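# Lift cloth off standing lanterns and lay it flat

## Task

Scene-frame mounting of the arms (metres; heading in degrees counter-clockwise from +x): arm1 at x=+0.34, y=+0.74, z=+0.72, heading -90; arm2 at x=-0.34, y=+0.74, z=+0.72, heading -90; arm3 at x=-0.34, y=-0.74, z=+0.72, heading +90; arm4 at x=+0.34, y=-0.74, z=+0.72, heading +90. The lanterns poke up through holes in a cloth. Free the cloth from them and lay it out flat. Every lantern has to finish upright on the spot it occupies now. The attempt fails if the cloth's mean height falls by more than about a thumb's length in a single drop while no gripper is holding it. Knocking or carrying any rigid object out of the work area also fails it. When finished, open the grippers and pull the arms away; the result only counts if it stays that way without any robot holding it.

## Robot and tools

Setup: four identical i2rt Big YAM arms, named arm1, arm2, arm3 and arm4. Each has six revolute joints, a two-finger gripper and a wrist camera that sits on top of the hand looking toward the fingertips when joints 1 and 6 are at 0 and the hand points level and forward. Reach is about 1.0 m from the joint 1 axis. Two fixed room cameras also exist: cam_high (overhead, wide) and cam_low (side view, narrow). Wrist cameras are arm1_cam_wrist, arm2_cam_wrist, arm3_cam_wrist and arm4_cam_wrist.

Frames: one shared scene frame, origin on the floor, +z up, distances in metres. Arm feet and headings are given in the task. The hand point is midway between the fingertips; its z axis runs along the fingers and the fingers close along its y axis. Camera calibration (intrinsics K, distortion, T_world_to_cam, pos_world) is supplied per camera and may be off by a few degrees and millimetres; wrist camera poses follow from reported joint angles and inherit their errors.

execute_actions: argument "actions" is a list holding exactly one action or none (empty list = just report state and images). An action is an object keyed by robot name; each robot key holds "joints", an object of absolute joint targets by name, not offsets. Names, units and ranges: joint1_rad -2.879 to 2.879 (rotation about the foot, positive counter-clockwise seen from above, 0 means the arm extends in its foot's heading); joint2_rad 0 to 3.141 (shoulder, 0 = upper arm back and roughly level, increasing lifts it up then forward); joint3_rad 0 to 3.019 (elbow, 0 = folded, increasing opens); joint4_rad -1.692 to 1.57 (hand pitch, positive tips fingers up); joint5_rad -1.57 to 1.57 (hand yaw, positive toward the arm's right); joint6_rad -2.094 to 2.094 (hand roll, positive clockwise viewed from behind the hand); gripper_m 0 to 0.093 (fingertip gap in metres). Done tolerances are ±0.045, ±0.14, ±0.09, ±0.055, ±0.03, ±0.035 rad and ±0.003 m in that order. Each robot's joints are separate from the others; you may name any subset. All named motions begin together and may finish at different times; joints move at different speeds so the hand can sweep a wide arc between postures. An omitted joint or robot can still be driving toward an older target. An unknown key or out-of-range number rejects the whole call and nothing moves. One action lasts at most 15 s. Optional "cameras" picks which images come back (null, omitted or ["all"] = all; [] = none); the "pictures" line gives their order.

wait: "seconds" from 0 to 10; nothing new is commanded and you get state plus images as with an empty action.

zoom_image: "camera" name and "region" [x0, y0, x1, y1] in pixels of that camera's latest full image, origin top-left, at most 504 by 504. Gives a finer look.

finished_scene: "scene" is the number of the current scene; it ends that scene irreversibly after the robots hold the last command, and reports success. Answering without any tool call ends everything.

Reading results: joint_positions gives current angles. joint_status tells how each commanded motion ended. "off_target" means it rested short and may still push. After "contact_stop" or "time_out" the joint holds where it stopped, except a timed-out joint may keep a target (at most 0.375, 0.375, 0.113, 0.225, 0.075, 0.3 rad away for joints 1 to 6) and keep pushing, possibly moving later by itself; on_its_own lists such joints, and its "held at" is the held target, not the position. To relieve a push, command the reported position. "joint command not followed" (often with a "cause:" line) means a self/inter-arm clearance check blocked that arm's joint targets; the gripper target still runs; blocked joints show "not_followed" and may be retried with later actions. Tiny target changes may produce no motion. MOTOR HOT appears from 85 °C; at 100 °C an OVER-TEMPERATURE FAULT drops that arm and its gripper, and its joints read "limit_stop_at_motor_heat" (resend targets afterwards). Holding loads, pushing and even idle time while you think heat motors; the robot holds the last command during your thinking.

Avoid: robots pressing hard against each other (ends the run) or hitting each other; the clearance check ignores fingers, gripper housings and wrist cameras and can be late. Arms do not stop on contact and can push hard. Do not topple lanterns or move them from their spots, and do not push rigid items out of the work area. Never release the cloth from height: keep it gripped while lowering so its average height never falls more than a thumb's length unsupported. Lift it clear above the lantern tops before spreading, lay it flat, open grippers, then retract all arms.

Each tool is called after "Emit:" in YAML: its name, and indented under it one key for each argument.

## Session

Emit:
execute_actions:
  actions: []

Scene clock: 0.00 s.
Motor temperatures (°C, as the motors report them): arm1=[23 23 25 20 22 21] | arm2=[21 22 25 24 20 22] | arm3=[22 23 25 21 22 22] | arm4=[20 23 24 21 20 22]
arm1.joint_positions: joint1_rad=+0.004 joint2_rad=+0.448 joint3_rad=+1.468 joint4_rad=-1.524 joint5_rad=-0.017 joint6_rad=-0.016 gripper_m=+0.094
arm1.joint_status: not commanded
arm1.hand: x=+0.3426 y=+0.6224 z=+1.3034 quat_wxyz=(-0.368, -0.592, -0.621, +0.360) (m; scene frame)
arm2.joint_positions: joint1_rad=-0.013 joint2_rad=+0.446 joint3_rad=+1.461 joint4_rad=-1.526 joint5_rad=+0.002 joint6_rad=+0.004 gripper_m=+0.094
arm2.joint_status: not commanded
arm2.hand: x=-0.3396 y=+0.6126 z=+1.3664 quat_wxyz=(-0.352, -0.621, -0.601, +0.360) (m; scene frame)
arm3.joint_positions: joint1_rad=+0.009 joint2_rad=+0.439 joint3_rad=+1.449 joint4_rad=-1.519 joint5_rad=-0.011 joint6_rad=+0.005 gripper_m=+0.095
arm3.joint_status: not commanded
arm3.hand: x=-0.3465 y=-0.6188 z=+1.3324 quat_wxyz=(-0.350, +0.624, -0.592, -0.370) (m; scene frame)
arm4.joint_positions: joint1_rad=+0.002 joint2_rad=+0.439 joint3_rad=+1.476 joint4_rad=-1.542 joint5_rad=+0.004 joint6_rad=+0.007 gripper_m=+0.094
arm4.joint_status: not commanded
arm4.hand: x=+0.3418 y=-0.6272 z=+1.3910 quat_wxyz=(-0.367, +0.594, -0.621, -0.357) (m; scene frame)
pictures: arm1_cam_wrist, arm2_cam_wrist, arm3_cam_wrist, arm4_cam_wrist, cam_high, cam_low
Images, in order (width x height): arm1_cam_wrist 616x616, arm2_cam_wrist 616x616, arm3_cam_wrist 616x616, arm4_cam_wrist 616x616, cam_high 504x504, cam_low 504x504.

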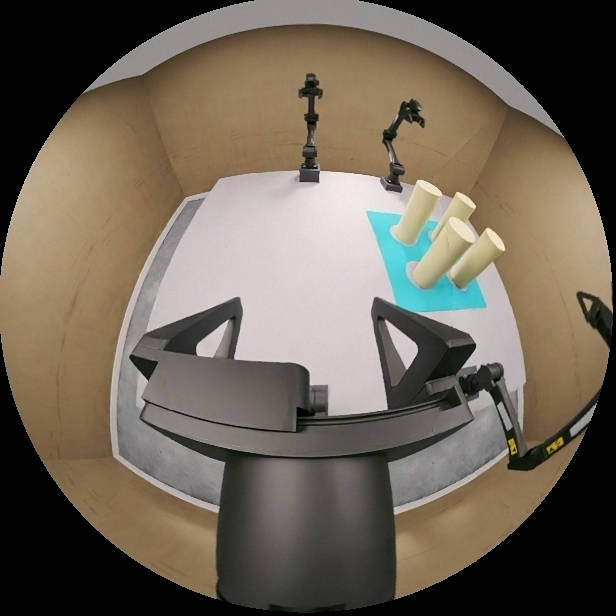

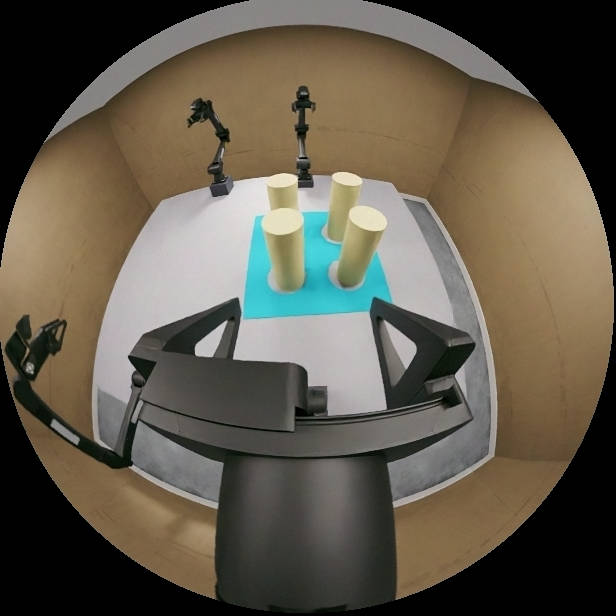

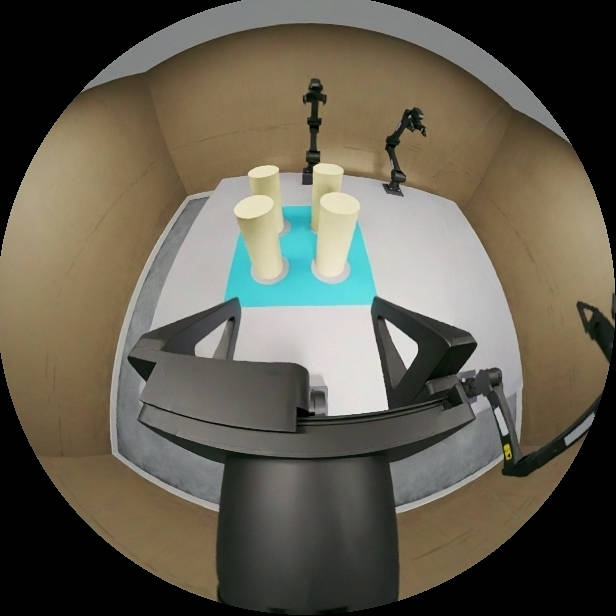

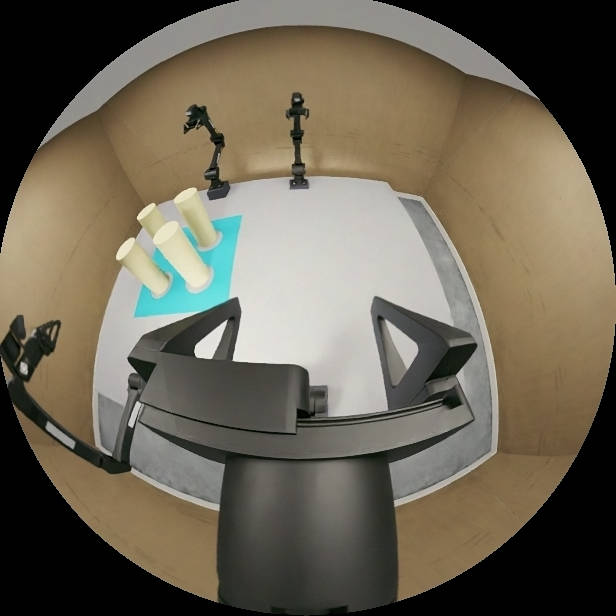

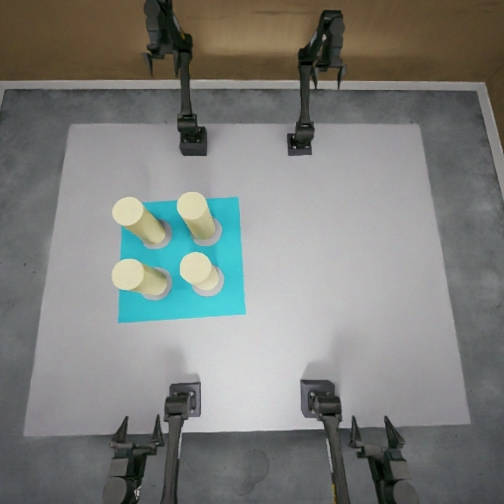

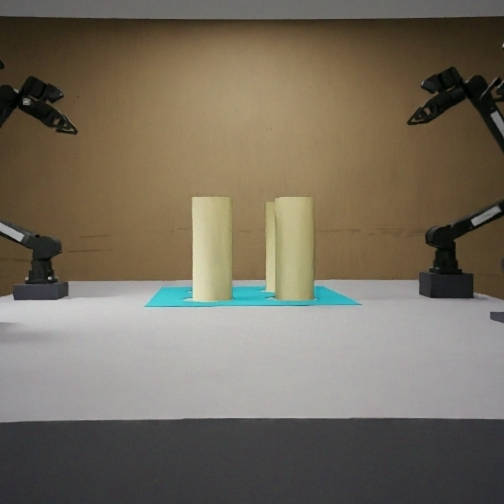

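Emit:
zoom_image:
  camera: "cam_high"
  region: [90, 170, 270, 350]

Region (90, 170, 270, 350) of cam_high's 504x504 image, scaled by 2.800, with more detail than that image has.

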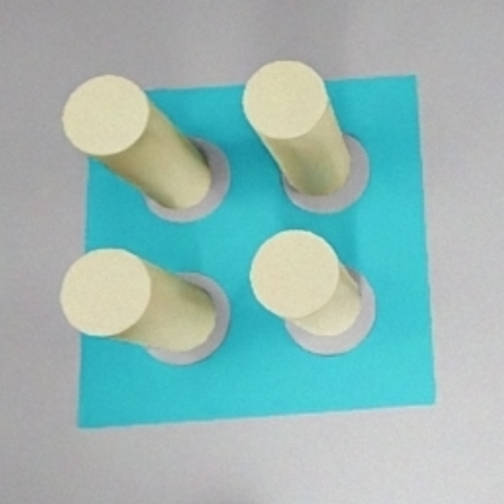

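Emit:
execute_actions:
  actions:
    - {"arm1":{"joints":{"joint1_rad":-0.836,"joint2_rad":1.3,"joint3_rad":1.49,"joint4_rad":-1.4,"joint6_rad":-0.10}},"arm2":{"joints":{"joint1_rad":-0.748,"joint2_rad":1.3,"joint3_rad":1.49,"joint4_rad":-1.4,"joint6_rad":-1.60}},"arm3":{"joints":{"joint1_rad":0.702,"joint2_rad":1.3,"joint3_rad":1.36,"joint4_rad":-1.4,"joint6_rad":1.48}},"arm4":{"joints":{"joint1_rad":0.752,"joint2_rad":1.3,"joint3_rad":1.47,"joint4_rad":-1.4,"joint6_rad":-0.13}}}
  cameras: []

Emit:
execute_actions:
  actions:
    - {"arm1":{"joints":{"joint2_rad":1.968,"joint3_rad":1.51,"joint4_rad":-1.066}},"arm2":{"joints":{"joint2_rad":2.078,"joint3_rad":1.51,"joint4_rad":-0.958}},"arm3":{"joints":{"joint2_rad":1.938,"joint3_rad":1.37,"joint4_rad":-0.955}},"arm4":{"joints":{"joint2_rad":2.124,"joint3_rad":1.485,"joint4_rad":-0.903}}}
  cameras: ["arm1_cam_wrist","arm2_cam_wrist","arm3_cam_wrist","arm4_cam_wrist","cam_high"]

Scene clock: 25.33 s.
Motor temperatures (°C, as the motors report them): arm1=[23 23 27 20 22 21] | arm2=[21 22 27 24 20 22] | arm3=[22 23 27 21 22 22] | arm4=[20 24 26 21 20 22]
arm1.joint_positions: joint1_rad=-0.843 joint2_rad=+1.311 joint3_rad=+1.475 joint4_rad=-1.406 joint5_rad=-0.018 joint6_rad=-0.088 gripper_m=+0.094
arm1.joint_status: all done
arm1.hand: x=+0.0098 y=+0.4406 z=+1.0884 quat_wxyz=(-0.066, -0.901, -0.399, +0.157) (m; scene frame)
arm2.joint_positions: joint1_rad=-0.753 joint2_rad=+1.306 joint3_rad=+1.471 joint4_rad=-1.412 joint5_rad=+0.001 joint6_rad=-1.589 gripper_m=+0.094
arm2.joint_status: all done
arm2.hand: x=-0.6432 y=+0.4199 z=+1.1496 quat_wxyz=(+0.062, -0.361, -0.919, +0.147) (m; scene frame)
arm3.joint_positions: joint1_rad=+0.707 joint2_rad=+1.316 joint3_rad=+1.349 joint4_rad=-1.414 joint5_rad=-0.010 joint6_rad=+1.466 gripper_m=+0.095
arm3.joint_status: all done
arm3.hand: x=-0.6230 y=-0.4342 z=+1.0608 quat_wxyz=(+0.030, +0.411, -0.907, -0.091) (m; scene frame)
arm4.joint_positions: joint1_rad=+0.751 joint2_rad=+1.302 joint3_rad=+1.459 joint4_rad=-1.405 joint5_rad=+0.005 joint6_rad=-0.117 gripper_m=+0.094
arm4.joint_status: all done
arm4.hand: x=+0.0468 y=-0.4083 z=+1.1705 quat_wxyz=(-0.080, +0.920, -0.356, -0.143) (m; scene frame)
pictures: none
No camera images: the call's "cameras" was empty. Leave "cameras" out to get every camera's image.

Scene clock: 26.97 s.
Motor temperatures (°C, as the motors report them): arm1=[23 24 28 20 22 21] | arm2=[21 23 27 24 20 22] | arm3=[22 23 28 21 22 22] | arm4=[20 24 27 21 20 22]
arm1.joint_positions: joint1_rad=-0.843 joint2_rad=+1.986 joint3_rad=+1.483 joint4_rad=-1.074 joint5_rad=-0.018 joint6_rad=-0.088 gripper_m=+0.094
arm1.joint_status: all done
arm1.hand: x=-0.0826 y=+0.3529 z=+0.7661 quat_wxyz=(-0.013, -0.915, -0.404, -0.001) (m; scene frame)
arm2.joint_positions: joint1_rad=-0.753 joint2_rad=+2.091 joint3_rad=+1.478 joint4_rad=-0.972 joint5_rad=+0.001 joint6_rad=-1.590 gripper_m=+0.094
arm2.joint_status: all done
arm2.hand: x=-0.7363 y=+0.3241 z=+0.7658 quat_wxyz=(-0.002, -0.365, -0.931, -0.008) (m; scene frame)
arm3.joint_positions: joint1_rad=+0.707 joint2_rad=+1.966 joint3_rad=+1.349 joint4_rad=-0.971 joint5_rad=-0.010 joint6_rad=+1.468 gripper_m=+0.095
arm3.joint_status: all done
arm3.hand: x=-0.7002 y=-0.3456 z=+0.7625 quat_wxyz=(-0.003, +0.411, -0.911, +0.008) (m; scene frame)
arm4.joint_positions: joint1_rad=+0.751 joint2_rad=+2.127 joint3_rad=+1.465 joint4_rad=-0.914 joint5_rad=+0.005 joint6_rad=-0.117 gripper_m=+0.094
arm4.joint_status: all done
arm4.hand: x=-0.0447 y=-0.3015 z=+0.7672 quat_wxyz=(-0.004, +0.933, -0.360, +0.000) (m; scene frame)
pictures: arm1_cam_wrist, arm2_cam_wrist, arm3_cam_wrist, arm4_cam_wrist, cam_high
camera_calibration (this result's frames):
arm1_cam_wrist: T_world_to_cam=[[-0.738785, 0.673242, -0.0306868, -0.272522], [0.539079, 0.617661, 0.572616, -0.608789], [0.404463, 0.406498, -0.819249, 0.648158], [0, 0, 0, 1]] pos_world=[-0.135306, 0.296024, 0.871242]
arm2_cam_wrist: T_world_to_cam=[[-0.683541, -0.729558, -0.0227448, -0.242363], [-0.597458, 0.541328, 0.591615, -1.06403], [-0.419305, 0.417982, -0.8059, 0.294753], [0, 0, 0, 1]] pos_world=[-0.677789, 0.275973, 0.861527]
arm3_cam_wrist: T_world_to_cam=[[0.751641, -0.659443, 0.0130662, 0.289697], [-0.542195, -0.606478, 0.581557, -1.02437], [-0.375579, -0.444207, -0.813401, 0.328745], [0, 0, 0, 1]] pos_world=[-0.649685, -0.284187, 0.859343]
arm4_cam_wrist: T_world_to_cam=[[0.667575, 0.744492, 0.00869795, 0.246209], [0.598054, -0.543152, 0.589336, -0.586649], [0.44348, -0.388224, -0.807841, 0.643192], [0, 0, 0, 1]] pos_world=[-0.0987583, -0.252238, 0.863189]
Images, in order (width x height): arm1_cam_wrist 616x616, arm2_cam_wrist 616x616, arm3_cam_wrist 616x616, arm4_cam_wrist 616x616, cam_high 504x504.

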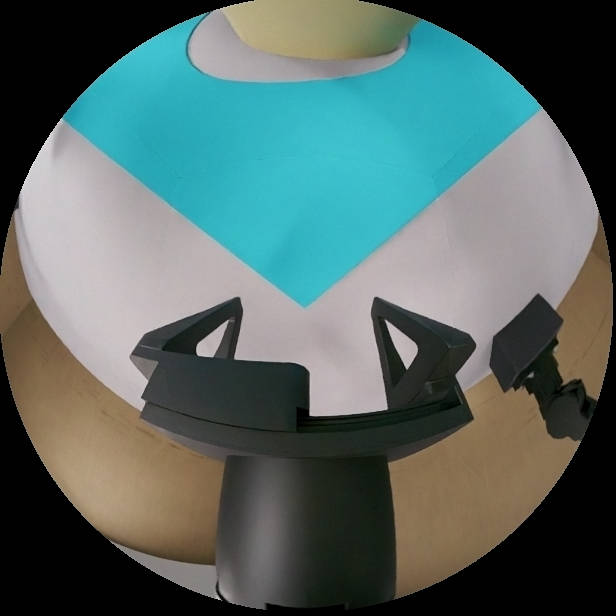

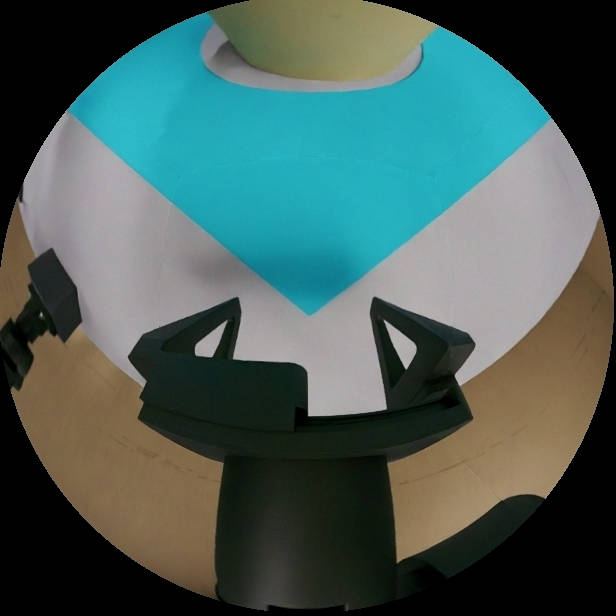

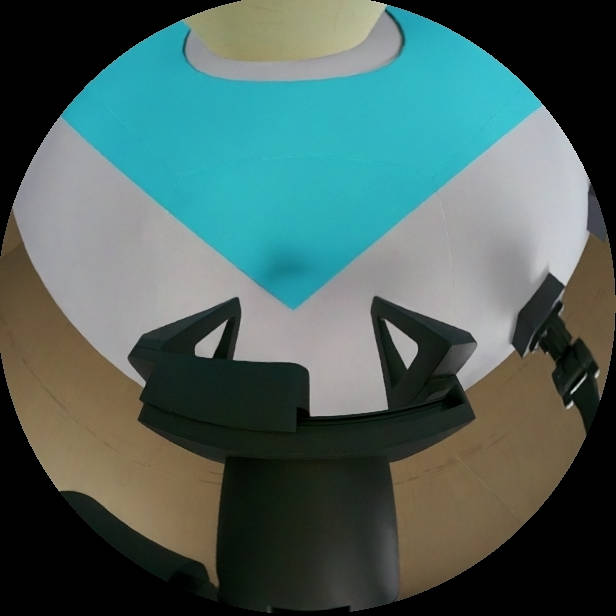

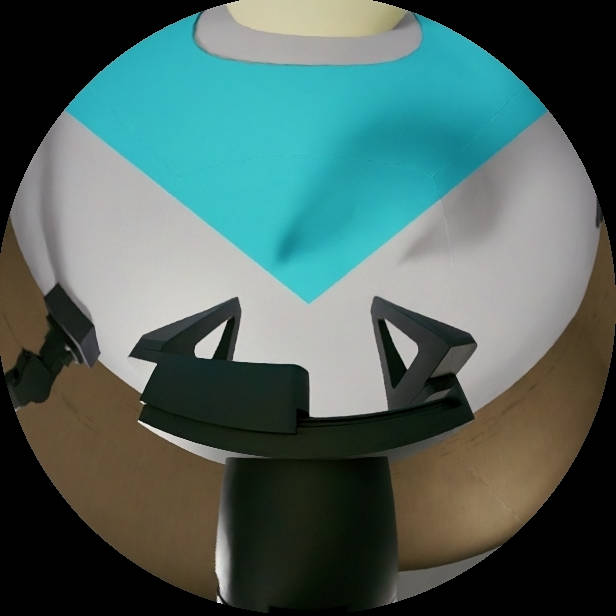

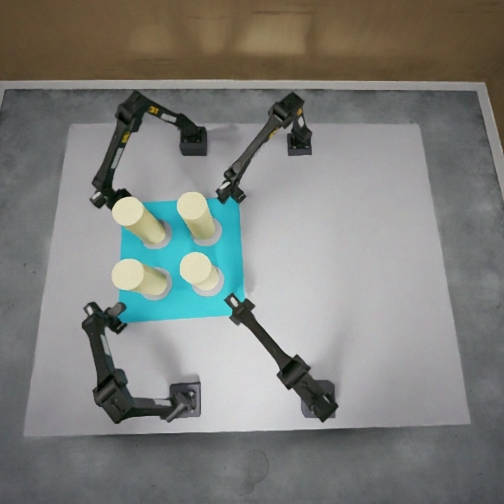

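Emit:
execute_actions:
  actions:
    - {"arm1":{"joints":{"joint2_rad":2.052,"joint3_rad":1.434,"joint4_rad":-0.958}},"arm2":{"joints":{"joint2_rad":2.162,"joint3_rad":1.441,"joint4_rad":-0.856}},"arm3":{"joints":{"joint2_rad":2.056,"joint3_rad":1.392,"joint4_rad":-0.870}},"arm4":{"joints":{"joint2_rad":2.212,"joint3_rad":1.485,"joint4_rad":-0.828}}}
  cameras: ["arm1_cam_wrist","arm2_cam_wrist","arm3_cam_wrist","arm4_cam_wrist"]

Scene clock: 38.10 s.
Motor temperatures (°C, as the motors report them): arm1=[23 25 29 20 22 21] | arm2=[21 24 28 24 20 22] | arm3=[22 25 29 21 22 22] | arm4=[20 25 27 21 20 22]
arm1.joint_positions: joint1_rad=-0.833 joint2_rad=+2.029 joint3_rad=+1.442 joint4_rad=-0.967 joint5_rad=-0.014 joint6_rad=-0.091 gripper_m=+0.094
arm1.joint_status: all done
arm1.hand: x=-0.0817 y=+0.3473 z=+0.7291 quat_wxyz=(-0.014, -0.912, -0.409, +0.011) (m; scene frame)
arm2.joint_positions: joint1_rad=-0.753 joint2_rad=+2.144 joint3_rad=+1.453 joint4_rad=-0.868 joint5_rad=+0.001 joint6_rad=-1.591 gripper_m=+0.094
arm2.joint_status: all done
arm2.hand: x=-0.7387 y=+0.3219 z=+0.7280 quat_wxyz=(+0.003, -0.364, -0.931, +0.003) (m; scene frame)
arm3.joint_positions: joint1_rad=+0.706 joint2_rad=+2.042 joint3_rad=+1.365 joint4_rad=-0.883 joint5_rad=-0.011 joint6_rad=+1.469 gripper_m=+0.095
arm3.joint_status: all done
arm3.hand: x=-0.7111 y=-0.3325 z=+0.7276 quat_wxyz=(+0.002, +0.410, -0.912, -0.006) (m; scene frame)
arm4.joint_positions: joint1_rad=+0.748 joint2_rad=+2.184 joint3_rad=+1.470 joint4_rad=-0.835 joint5_rad=+0.003 joint6_rad=-0.117 gripper_m=+0.094
arm4.joint_status: all done
arm4.hand: x=-0.0506 y=-0.2931 z=+0.7369 quat_wxyz=(-0.010, +0.932, -0.362, -0.012) (m; scene frame)
pictures: arm1_cam_wrist, arm2_cam_wrist, arm3_cam_wrist, arm4_cam_wrist
camera_calibration (this result's frames):
arm1_cam_wrist: T_world_to_cam=[[-0.7471, 0.664284, -0.0238268, -0.27183], [0.54347, 0.631078, 0.553516, -0.575025], [0.382729, 0.400583, -0.832498, 0.62967], [0, 0, 0, 1]] pos_world=[-0.131568, 0.291223, 0.836007]
arm2_cam_wrist: T_world_to_cam=[[-0.682851, -0.730552, 0.00280103, -0.264261], [-0.587454, 0.551368, 0.592361, -1.03823], [-0.434295, 0.402849, -0.805667, 0.257855], [0, 0, 0, 1]] pos_world=[-0.678376, 0.275511, 0.823491]
arm3_cam_wrist: T_world_to_cam=[[0.750062, -0.661186, -0.0155163, 0.326141], [-0.531887, -0.616994, 0.580012, -0.997094], [-0.393069, -0.426792, -0.81446, 0.296175], [0, 0, 0, 1]] pos_world=[-0.658551, -0.273156, 0.82461]
arm4_cam_wrist: T_world_to_cam=[[0.669666, 0.742593, 0.0101122, 0.24263], [0.60776, -0.555798, 0.567201, -0.547548], [0.42682, -0.37369, -0.823517, 0.639503], [0, 0, 0, 1]] pos_world=[-0.102656, -0.245526, 0.834758]
Images, in order (width x height): arm1_cam_wrist 616x616, arm2_cam_wrist 616x616, arm3_cam_wrist 616x616, arm4_cam_wrist 616x616.

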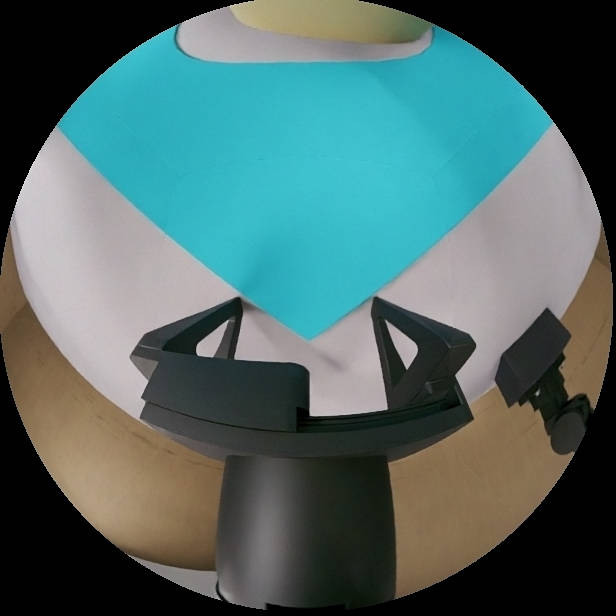

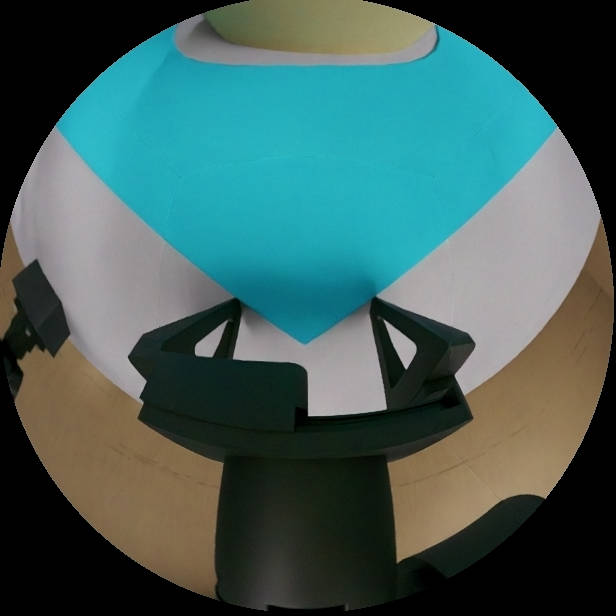

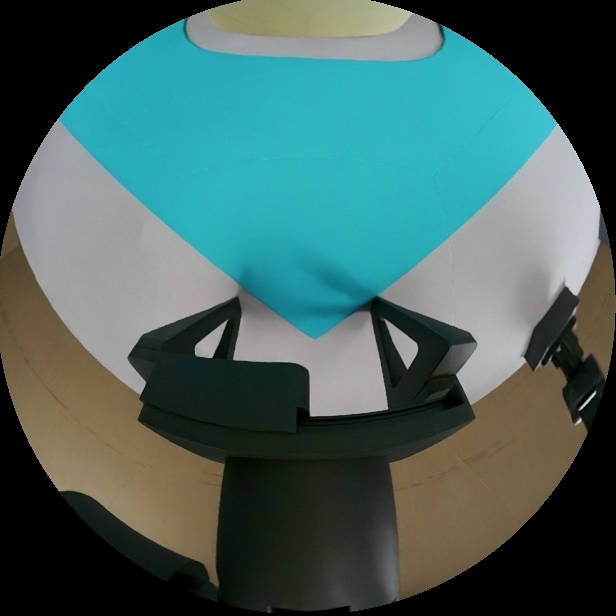

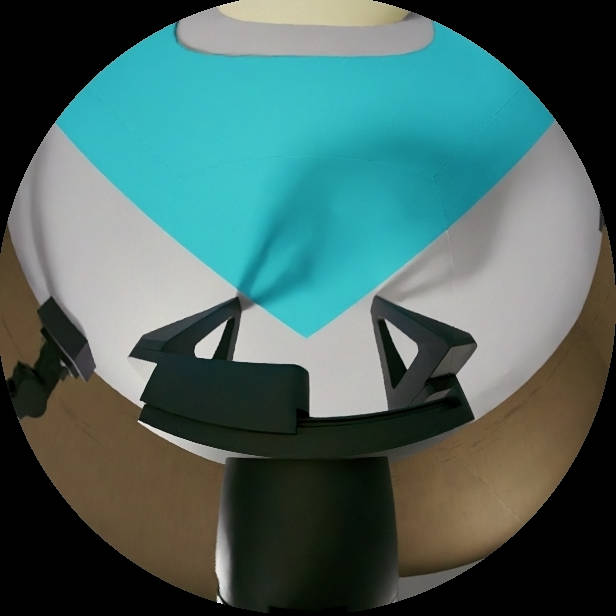

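All four corners sit between the fingers at table level, so I'll close the grippers.

Emit:
execute_actions:
  actions:
    - {"arm1":{"joints":{"gripper_m":0.0}},"arm2":{"joints":{"gripper_m":0.0}},"arm3":{"joints":{"gripper_m":0.0}},"arm4":{"joints":{"gripper_m":0.0}}}
  cameras: ["arm1_cam_wrist","arm2_cam_wrist","arm3_cam_wrist","arm4_cam_wrist"]

Scene clock: 40.20 s.
Motor temperatures (°C, as the motors report them): arm1=[23 25 29 20 22 21] | arm2=[21 24 27 24 20 22] | arm3=[22 25 29 21 22 22] | arm4=[20 26 27 21 20 22]
arm1.joint_positions: joint1_rad=-0.833 joint2_rad=+2.030 joint3_rad=+1.442 joint4_rad=-0.967 joint5_rad=-0.014 joint6_rad=-0.091 gripper_m=+0.003
arm1.joint_status: all done
arm1.hand: x=-0.0817 y=+0.3474 z=+0.7289 quat_wxyz=(-0.014, -0.912, -0.409, +0.011) (m; scene frame)
arm2.joint_positions: joint1_rad=-0.753 joint2_rad=+2.144 joint3_rad=+1.453 joint4_rad=-0.868 joint5_rad=+0.001 joint6_rad=-1.591 gripper_m=+0.004
arm2.joint_status: gripper_m off_target (ended at +0.004, target +0.000)
arm2.hand: x=-0.7385 y=+0.3217 z=+0.7280 quat_wxyz=(+0.003, -0.364, -0.931, +0.003) (m; scene frame)
arm3.joint_positions: joint1_rad=+0.706 joint2_rad=+2.042 joint3_rad=+1.365 joint4_rad=-0.883 joint5_rad=-0.011 joint6_rad=+1.469 gripper_m=+0.003
arm3.joint_status: all done
arm3.hand: x=-0.7111 y=-0.3325 z=+0.7276 quat_wxyz=(+0.002, +0.410, -0.912, -0.006) (m; scene frame)
arm4.joint_positions: joint1_rad=+0.748 joint2_rad=+2.185 joint3_rad=+1.470 joint4_rad=-0.835 joint5_rad=+0.003 joint6_rad=-0.117 gripper_m=+0.003
arm4.joint_status: all done
arm4.hand: x=-0.0505 y=-0.2932 z=+0.7364 quat_wxyz=(-0.009, +0.932, -0.361, -0.012) (m; scene frame)
pictures: arm1_cam_wrist, arm2_cam_wrist, arm3_cam_wrist, arm4_cam_wrist
camera_calibration (this result's frames):
arm1_cam_wrist: T_world_to_cam=[[-0.747095, 0.664289, -0.0238617, -0.271804], [0.543315, 0.630935, 0.553832, -0.575146], [0.38296, 0.400801, -0.832286, 0.629254], [0, 0, 0, 1]] pos_world=[-0.131557, 0.291231, 0.835768]
arm2_cam_wrist: T_world_to_cam=[[-0.682573, -0.730812, 0.00280039, -0.263975], [-0.587665, 0.551144, 0.59236, -1.03813], [-0.434448, 0.402683, -0.805668, 0.257927], [0, 0, 0, 1]] pos_world=[-0.678199, 0.275381, 0.823491]
arm3_cam_wrist: T_world_to_cam=[[0.750062, -0.661186, -0.0155163, 0.326141], [-0.531887, -0.616994, 0.580012, -0.997094], [-0.393069, -0.426792, -0.81446, 0.296175], [0, 0, 0, 1]] pos_world=[-0.658551, -0.273156, 0.82461]
arm4_cam_wrist: T_world_to_cam=[[0.66938, 0.742853, 0.0100295, 0.242776], [0.607681, -0.555244, 0.567828, -0.547742], [0.427381, -0.373997, -0.823086, 0.638671], [0, 0, 0, 1]] pos_world=[-0.102613, -0.245616, 0.83427]
Images, in order (width x height): arm1_cam_wrist 616x616, arm2_cam_wrist 616x616, arm3_cam_wrist 616x616, arm4_cam_wrist 616x616.

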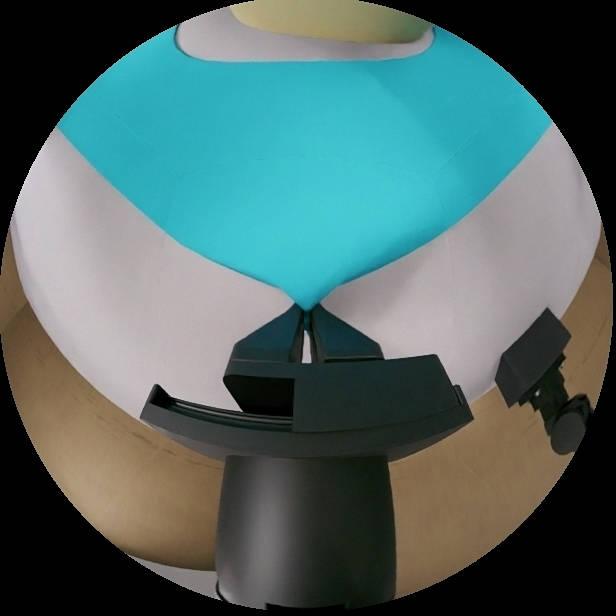

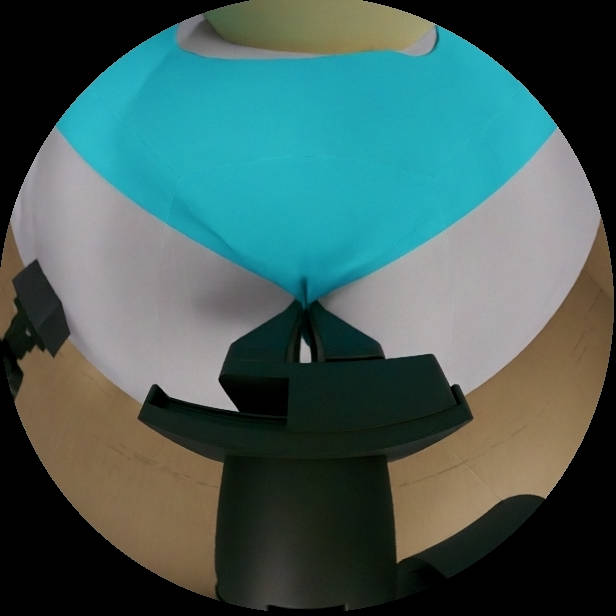

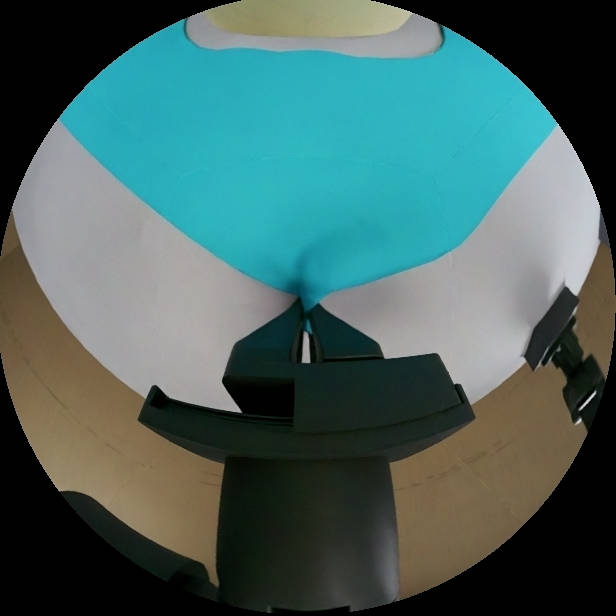

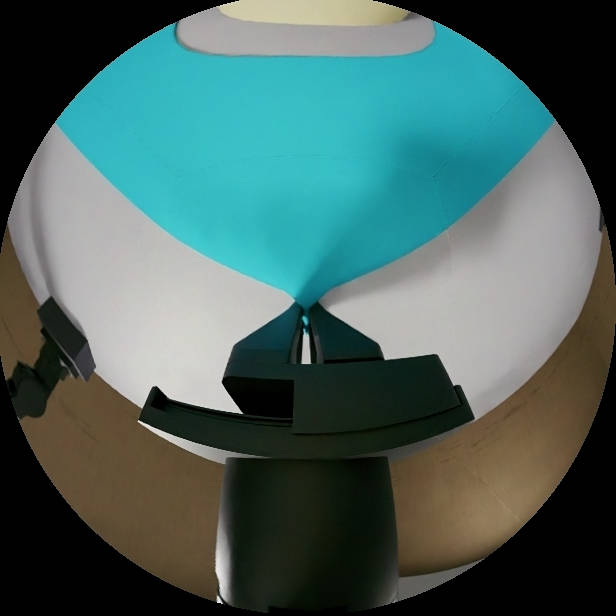

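Emit:
execute_actions:
  actions:
    - {"arm1":{"joints":{"joint2_rad":1.821,"joint3_rad":1.480,"joint4_rad":-1.072}},"arm2":{"joints":{"joint1_rad":-0.770,"joint2_rad":1.900,"joint3_rad":1.408,"joint4_rad":-0.944}},"arm3":{"joints":{"joint1_rad":0.725,"joint2_rad":1.805,"joint3_rad":1.352,"joint4_rad":-0.983}},"arm4":{"joints":{"joint2_rad":1.958,"joint3_rad":1.409,"joint4_rad":-0.891}}}
  cameras: ["cam_high","cam_low"]

Scene clock: 48.63 s.
Motor temperatures (°C, as the motors report them): arm1=[23 26 28 20 22 21] | arm2=[21 24 27 24 20 22] | arm3=[22 25 29 21 22 22] | arm4=[20 26 27 21 20 22]
arm1.joint_positions: joint1_rad=-0.833 joint2_rad=+1.818 joint3_rad=+1.453 joint4_rad=-1.058 joint5_rad=-0.019 joint6_rad=-0.091 gripper_m=+0.003
arm1.joint_status: all done
arm1.hand: x=-0.0811 y=+0.3476 z=+0.8484 quat_wxyz=(-0.038, -0.909, -0.408, +0.072) (m; scene frame)
arm2.joint_positions: joint1_rad=-0.753 joint2_rad=+1.902 joint3_rad=+1.409 joint4_rad=-0.931 joint5_rad=-0.008 joint6_rad=-1.591 gripper_m=+0.004
arm2.joint_status: all done
arm2.hand: x=-0.7378 y=+0.3203 z=+0.8480 quat_wxyz=(+0.025, -0.363, -0.929, +0.067) (m; scene frame)
arm3.joint_positions: joint1_rad=+0.711 joint2_rad=+1.798 joint3_rad=+1.348 joint4_rad=-0.966 joint5_rad=-0.004 joint6_rad=+1.469 gripper_m=+0.003
arm3.joint_status: all done
arm3.hand: x=-0.7138 y=-0.3342 z=+0.8507 quat_wxyz=(+0.022, +0.412, -0.908, -0.075) (m; scene frame)
arm4.joint_positions: joint1_rad=+0.748 joint2_rad=+1.949 joint3_rad=+1.408 joint4_rad=-0.877 joint5_rad=+0.003 joint6_rad=-0.117 gripper_m=+0.003
arm4.joint_status: all done
arm4.hand: x=-0.0503 y=-0.2939 z=+0.8491 quat_wxyz=(-0.040, +0.929, -0.360, -0.069) (m; scene frame)
pictures: cam_high, cam_low
Images, in order (width x height): cam_high 504x504, cam_low 504x504.

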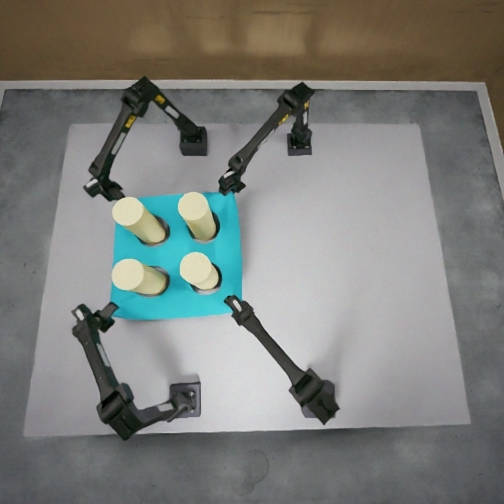

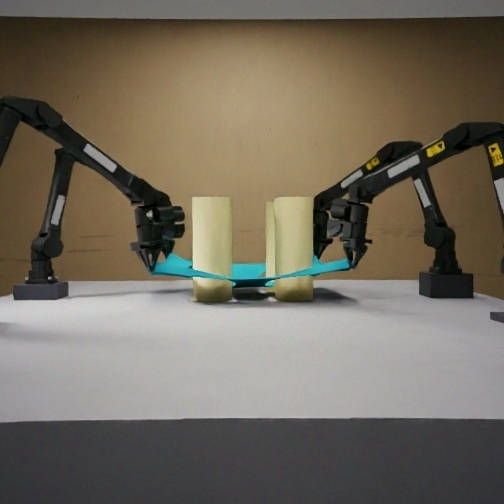

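Emit:
execute_actions:
  actions:
    - {"arm1":{"joints":{"joint2_rad":1.645,"joint3_rad":1.547,"joint4_rad":-1.129}},"arm2":{"joints":{"joint2_rad":1.691,"joint3_rad":1.460,"joint4_rad":-0.986}},"arm3":{"joints":{"joint2_rad":1.612,"joint3_rad":1.430,"joint4_rad":-1.046}},"arm4":{"joints":{"joint2_rad":1.738,"joint3_rad":1.405,"joint4_rad":-0.924}}}
  cameras: ["cam_high","cam_low"]

Scene clock: 56.20 s.
Motor temperatures (°C, as the motors report them): arm1=[23 26 30 20 22 21] | arm2=[21 24 27 24 20 22] | arm3=[22 25 30 21 22 22] | arm4=[20 26 27 21 20 22]
arm1.joint_positions: joint1_rad=-0.833 joint2_rad=+1.644 joint3_rad=+1.514 joint4_rad=-1.115 joint5_rad=-0.019 joint6_rad=-0.091 gripper_m=+0.003
arm1.joint_status: all done
arm1.hand: x=-0.0814 y=+0.3484 z=+0.9670 quat_wxyz=(-0.066, -0.899, -0.404, +0.155) (m; scene frame)
arm2.joint_positions: joint1_rad=-0.753 joint2_rad=+1.693 joint3_rad=+1.419 joint4_rad=-0.973 joint5_rad=-0.008 joint6_rad=-1.591 gripper_m=+0.004
arm2.joint_status: all done
arm2.hand: x=-0.7378 y=+0.3199 z=+0.9676 quat_wxyz=(+0.058, -0.359, -0.920, +0.149) (m; scene frame)
arm3.joint_positions: joint1_rad=+0.711 joint2_rad=+1.606 joint3_rad=+1.396 joint4_rad=-1.029 joint5_rad=-0.004 joint6_rad=+1.469 gripper_m=+0.003
arm3.joint_status: all done
arm3.hand: x=-0.7157 y=-0.3340 z=+0.9701 quat_wxyz=(+0.050, +0.408, -0.898, -0.158) (m; scene frame)
arm4.joint_positions: joint1_rad=+0.748 joint2_rad=+1.733 joint3_rad=+1.401 joint4_rad=-0.909 joint5_rad=+0.003 joint6_rad=-0.117 gripper_m=+0.003
arm4.joint_status: all done
arm4.hand: x=-0.0505 y=-0.2941 z=+0.9674 quat_wxyz=(-0.081, +0.919, -0.356, -0.147) (m; scene frame)
pictures: cam_high, cam_low
Images, in order (width x height): cam_high 504x504, cam_low 504x504.

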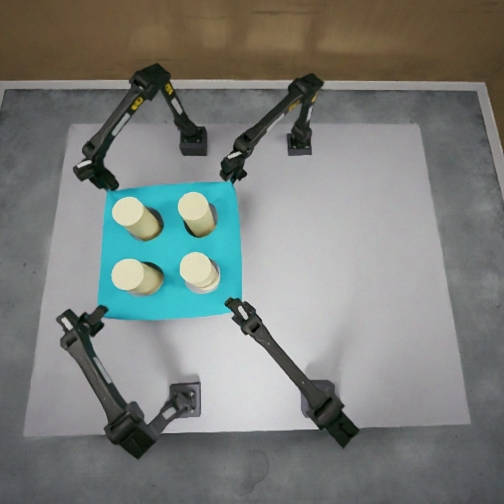

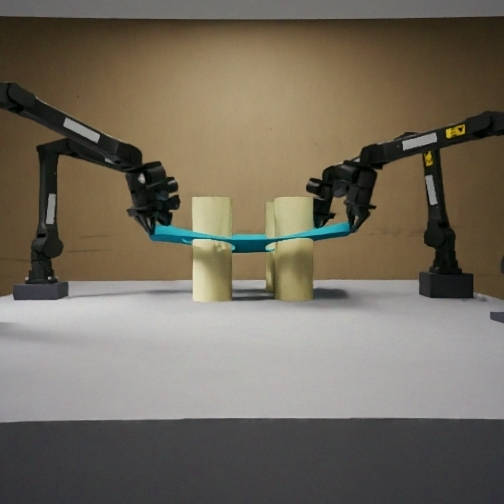

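Emit:
execute_actions:
  actions:
    - {"arm1":{"joints":{"joint2_rad":1.529,"joint3_rad":1.707,"joint4_rad":-1.193}},"arm2":{"joints":{"joint2_rad":1.542,"joint3_rad":1.574,"joint4_rad":-1.042}},"arm3":{"joints":{"joint2_rad":1.478,"joint3_rad":1.569,"joint4_rad":-1.114}},"arm4":{"joints":{"joint2_rad":1.567,"joint3_rad":1.507,"joint4_rad":-0.975}}}
  cameras: ["cam_high","cam_low"]

Scene clock: 61.57 s.
Motor temperatures (°C, as the motors report them): arm1=[23 26 31 20 22 21] | arm2=[21 24 28 24 20 22] | arm3=[22 25 31 21 22 22] | arm4=[20 26 28 21 20 22]
arm1.joint_positions: joint1_rad=-0.833 joint2_rad=+1.534 joint3_rad=+1.669 joint4_rad=-1.180 joint5_rad=-0.019 joint6_rad=-0.091 gripper_m=+0.003
arm1.joint_status: all done
arm1.hand: x=-0.0832 y=+0.3479 z=+1.0969 quat_wxyz=(-0.098, -0.879, -0.396, +0.248) (m; scene frame)
arm2.joint_positions: joint1_rad=-0.753 joint2_rad=+1.544 joint3_rad=+1.531 joint4_rad=-1.030 joint5_rad=-0.008 joint6_rad=-1.591 gripper_m=+0.004
arm2.joint_status: all done
arm2.hand: x=-0.7407 y=+0.3166 z=+1.0993 quat_wxyz=(+0.097, -0.351, -0.900, +0.241) (m; scene frame)
arm3.joint_positions: joint1_rad=+0.711 joint2_rad=+1.473 joint3_rad=+1.530 joint4_rad=-1.097 joint5_rad=-0.004 joint6_rad=+1.469 gripper_m=+0.003
arm3.joint_status: all done
arm3.hand: x=-0.7177 y=-0.3341 z=+1.0991 quat_wxyz=(+0.080, +0.400, -0.878, -0.250) (m; scene frame)
arm4.joint_positions: joint1_rad=+0.748 joint2_rad=+1.566 joint3_rad=+1.486 joint4_rad=-0.962 joint5_rad=+0.003 joint6_rad=-0.117 gripper_m=+0.003
arm4.joint_status: all done
arm4.hand: x=-0.0516 y=-0.2933 z=+1.0985 quat_wxyz=(-0.127, +0.899, -0.349, -0.233) (m; scene frame)
pictures: cam_high, cam_low
Images, in order (width x height): cam_high 504x504, cam_low 504x504.

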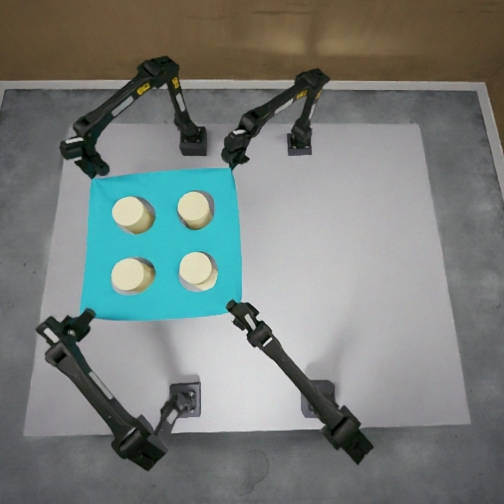

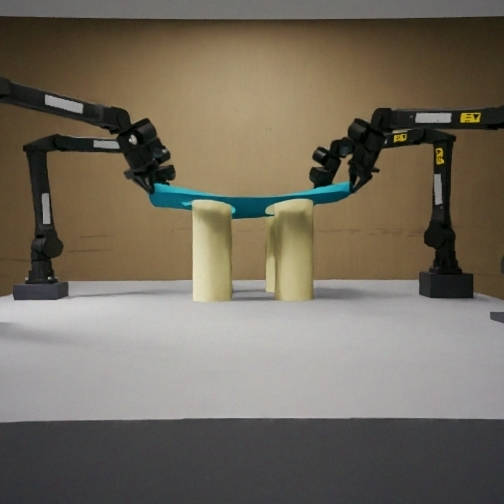

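Emit:
execute_actions:
  actions:
    - {"arm1":{"joints":{"joint2_rad":1.514,"joint3_rad":2.010,"joint4_rad":-1.305}},"arm2":{"joints":{"joint2_rad":1.471,"joint3_rad":1.797,"joint4_rad":-1.139}},"arm3":{"joints":{"joint2_rad":1.434,"joint3_rad":1.834,"joint4_rad":-1.220}},"arm4":{"joints":{"joint2_rad":1.486,"joint3_rad":1.716,"joint4_rad":-1.067}}}
  cameras: ["cam_high","cam_low"]

Scene clock: 67.33 s.
Motor temperatures (°C, as the motors report them): arm1=[23 26 32 20 22 21] | arm2=[21 24 30 24 20 22] | arm3=[22 25 32 21 22 22] | arm4=[20 26 29 21 20 22]
arm1.joint_positions: joint1_rad=-0.833 joint2_rad=+1.521 joint3_rad=+1.964 joint4_rad=-1.292 joint5_rad=-0.019 joint6_rad=-0.091 gripper_m=+0.003
arm1.joint_status: all done
arm1.hand: x=-0.0829 y=+0.3494 z=+1.2383 quat_wxyz=(-0.128, -0.850, -0.384, +0.336) (m; scene frame)
arm2.joint_positions: joint1_rad=-0.753 joint2_rad=+1.470 joint3_rad=+1.748 joint4_rad=-1.127 joint5_rad=-0.008 joint6_rad=-1.591 gripper_m=+0.004
arm2.joint_status: all done
arm2.hand: x=-0.7379 y=+0.3192 z=+1.2401 quat_wxyz=(+0.132, -0.340, -0.872, +0.326) (m; scene frame)
arm3.joint_positions: joint1_rad=+0.711 joint2_rad=+1.436 joint3_rad=+1.788 joint4_rad=-1.204 joint5_rad=-0.004 joint6_rad=+1.469 gripper_m=+0.003
arm3.joint_status: all done
arm3.hand: x=-0.7191 y=-0.3348 z=+1.2371 quat_wxyz=(+0.109, +0.388, -0.851, -0.335) (m; scene frame)
arm4.joint_positions: joint1_rad=+0.748 joint2_rad=+1.485 joint3_rad=+1.687 joint4_rad=-1.054 joint5_rad=+0.003 joint6_rad=-0.117 gripper_m=+0.003
arm4.joint_status: all done
arm4.hand: x=-0.0515 y=-0.2940 z=+1.2367 quat_wxyz=(-0.169, +0.871, -0.338, -0.313) (m; scene frame)
pictures: cam_high, cam_low
Images, in order (width x height): cam_high 504x504, cam_low 504x504.

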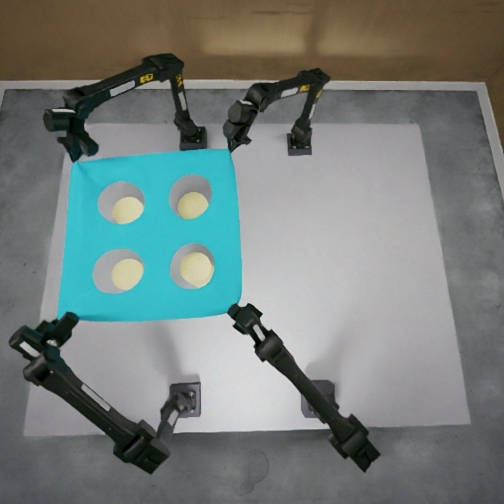

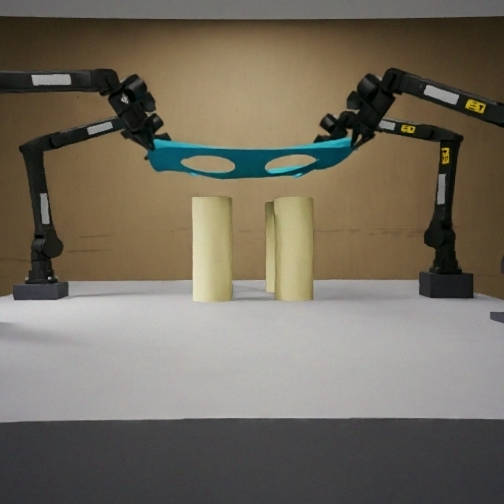

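Emit:
execute_actions:
  actions:
    - {"arm1":{"joints":{"joint1_rad":-0.577,"joint2_rad":1.243,"joint3_rad":1.702,"joint4_rad":-1.312,"joint6_rad":0.175}},"arm2":{"joints":{"joint1_rad":-0.500,"joint2_rad":1.208,"joint3_rad":1.505,"joint4_rad":-1.157,"joint6_rad":-1.325}},"arm3":{"joints":{"joint1_rad":0.428,"joint2_rad":1.190,"joint3_rad":1.575,"joint4_rad":-1.242,"joint6_rad":1.17}},"arm4":{"joints":{"joint1_rad":0.488,"joint2_rad":1.244,"joint3_rad":1.465,"joint4_rad":-1.077,"joint6_rad":-0.39}}}
  cameras: ["cam_high","cam_low"]

Scene clock: 81.03 s.
Motor temperatures (°C, as the motors report them): arm1=[23 25 33 20 22 21] | arm2=[21 24 31 24 20 22] | arm3=[22 25 34 21 22 22] | arm4=[20 25 30 21 20 22]
arm1.joint_positions: joint1_rad=-0.572 joint2_rad=+1.253 joint3_rad=+1.698 joint4_rad=-1.305 joint5_rad=-0.017 joint6_rad=+0.162 gripper_m=+0.003
arm1.joint_status: all done
arm1.hand: x=+0.0894 y=+0.3435 z=+1.2353 quat_wxyz=(-0.204, -0.851, -0.389, +0.290) (m; scene frame)
arm2.joint_positions: joint1_rad=-0.483 joint2_rad=+1.212 joint3_rad=+1.511 joint4_rad=-1.147 joint5_rad=-0.006 joint6_rad=-1.336 gripper_m=+0.004
arm2.joint_status: all done
arm2.hand: x=-0.5635 y=+0.3158 z=+1.2424 quat_wxyz=(+0.043, -0.333, -0.875, +0.349) (m; scene frame)
arm3.joint_positions: joint1_rad=+0.414 joint2_rad=+1.189 joint3_rad=+1.575 joint4_rad=-1.229 joint5_rad=-0.006 joint6_rad=+1.185 gripper_m=+0.003
arm3.joint_status: all done
arm3.hand: x=-0.5404 y=-0.3291 z=+1.2440 quat_wxyz=(+0.010, +0.382, -0.852, -0.357) (m; scene frame)
arm4.joint_positions: joint1_rad=+0.477 joint2_rad=+1.243 joint3_rad=+1.467 joint4_rad=-1.068 joint5_rad=+0.004 joint6_rad=-0.376 gripper_m=+0.003
arm4.joint_status: all done
arm4.hand: x=+0.1232 y=-0.2906 z=+1.2433 quat_wxyz=(-0.247, +0.868, -0.343, -0.261) (m; scene frame)
pictures: cam_high, cam_low
Images, in order (width x height): cam_high 504x504, cam_low 504x504.

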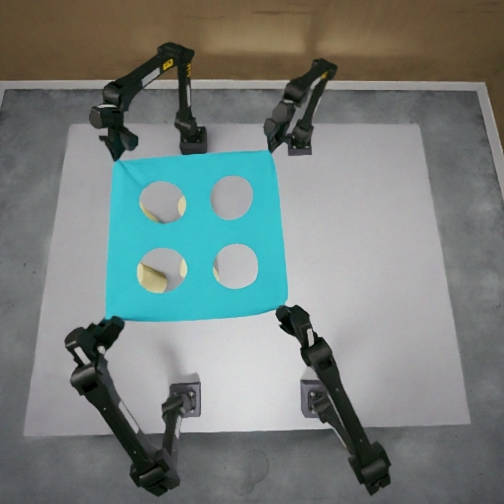

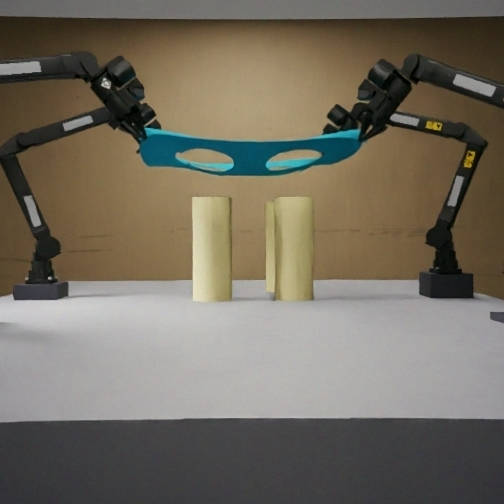

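Emit:
execute_actions:
  actions:
    - {"arm1":{"joints":{"joint1_rad":-0.012,"joint2_rad":1.068,"joint3_rad":1.580,"joint4_rad":-1.360,"joint6_rad":0.735}},"arm2":{"joints":{"joint1_rad":0.049,"joint2_rad":1.052,"joint3_rad":1.396,"joint4_rad":-1.203,"joint6_rad":-0.775}},"arm3":{"joints":{"joint1_rad":-0.145,"joint2_rad":1.070,"joint3_rad":1.496,"joint4_rad":-1.280,"joint6_rad":0.60}},"arm4":{"joints":{"joint1_rad":-0.048,"joint2_rad":1.120,"joint3_rad":1.368,"joint4_rad":-1.107,"joint6_rad":-0.915}}}
  cameras: ["cam_high","cam_low"]

Scene clock: 88.93 s.
Motor temperatures (°C, as the motors report them): arm1=[23 25 32 20 22 21] | arm2=[21 24 30 24 20 22] | arm3=[22 24 33 21 22 22] | arm4=[20 25 30 21 20 22]
arm1.joint_positions: joint1_rad=-0.017 joint2_rad=+1.070 joint3_rad=+1.571 joint4_rad=-1.349 joint5_rad=-0.017 joint6_rad=+0.722 gripper_m=+0.003
arm1.joint_status: all done
arm1.hand: x=+0.3390 y=+0.3494 z=+1.2388 quat_wxyz=(-0.330, -0.849, -0.387, +0.143) (m; scene frame)
arm2.joint_positions: joint1_rad=+0.052 joint2_rad=+1.058 joint3_rad=+1.397 joint4_rad=-1.186 joint5_rad=-0.005 joint6_rad=-0.786 gripper_m=+0.004
arm2.joint_status: all done
arm2.hand: x=-0.3190 y=+0.3203 z=+1.2426 quat_wxyz=(-0.144, -0.341, -0.872, +0.322) (m; scene frame)
arm3.joint_positions: joint1_rad=-0.148 joint2_rad=+1.089 joint3_rad=+1.489 joint4_rad=-1.259 joint5_rad=-0.007 joint6_rad=+0.614 gripper_m=+0.003
arm3.joint_status: all done
arm3.hand: x=-0.2934 y=-0.3272 z=+1.2388 quat_wxyz=(-0.179, +0.387, -0.852, -0.304) (m; scene frame)
arm4.joint_positions: joint1_rad=-0.035 joint2_rad=+1.124 joint3_rad=+1.366 joint4_rad=-1.093 joint5_rad=+0.003 joint6_rad=-0.901 gripper_m=+0.003
arm4.joint_status: all done
arm4.hand: x=+0.3689 y=-0.2920 z=+1.2384 quat_wxyz=(-0.340, +0.871, -0.339, -0.105) (m; scene frame)
pictures: cam_high, cam_low
Images, in order (width x height): cam_high 504x504, cam_low 504x504.

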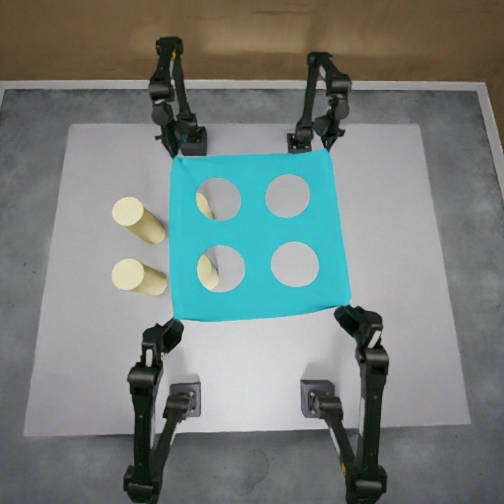

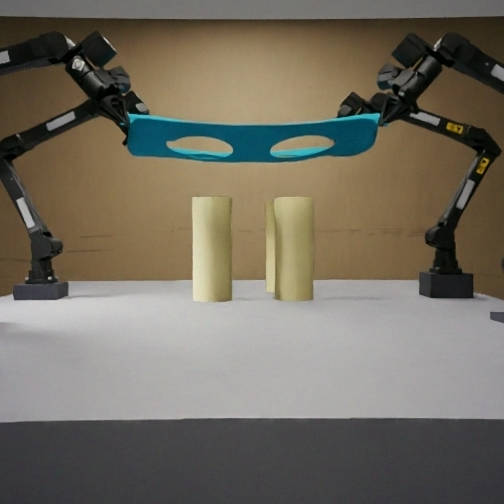

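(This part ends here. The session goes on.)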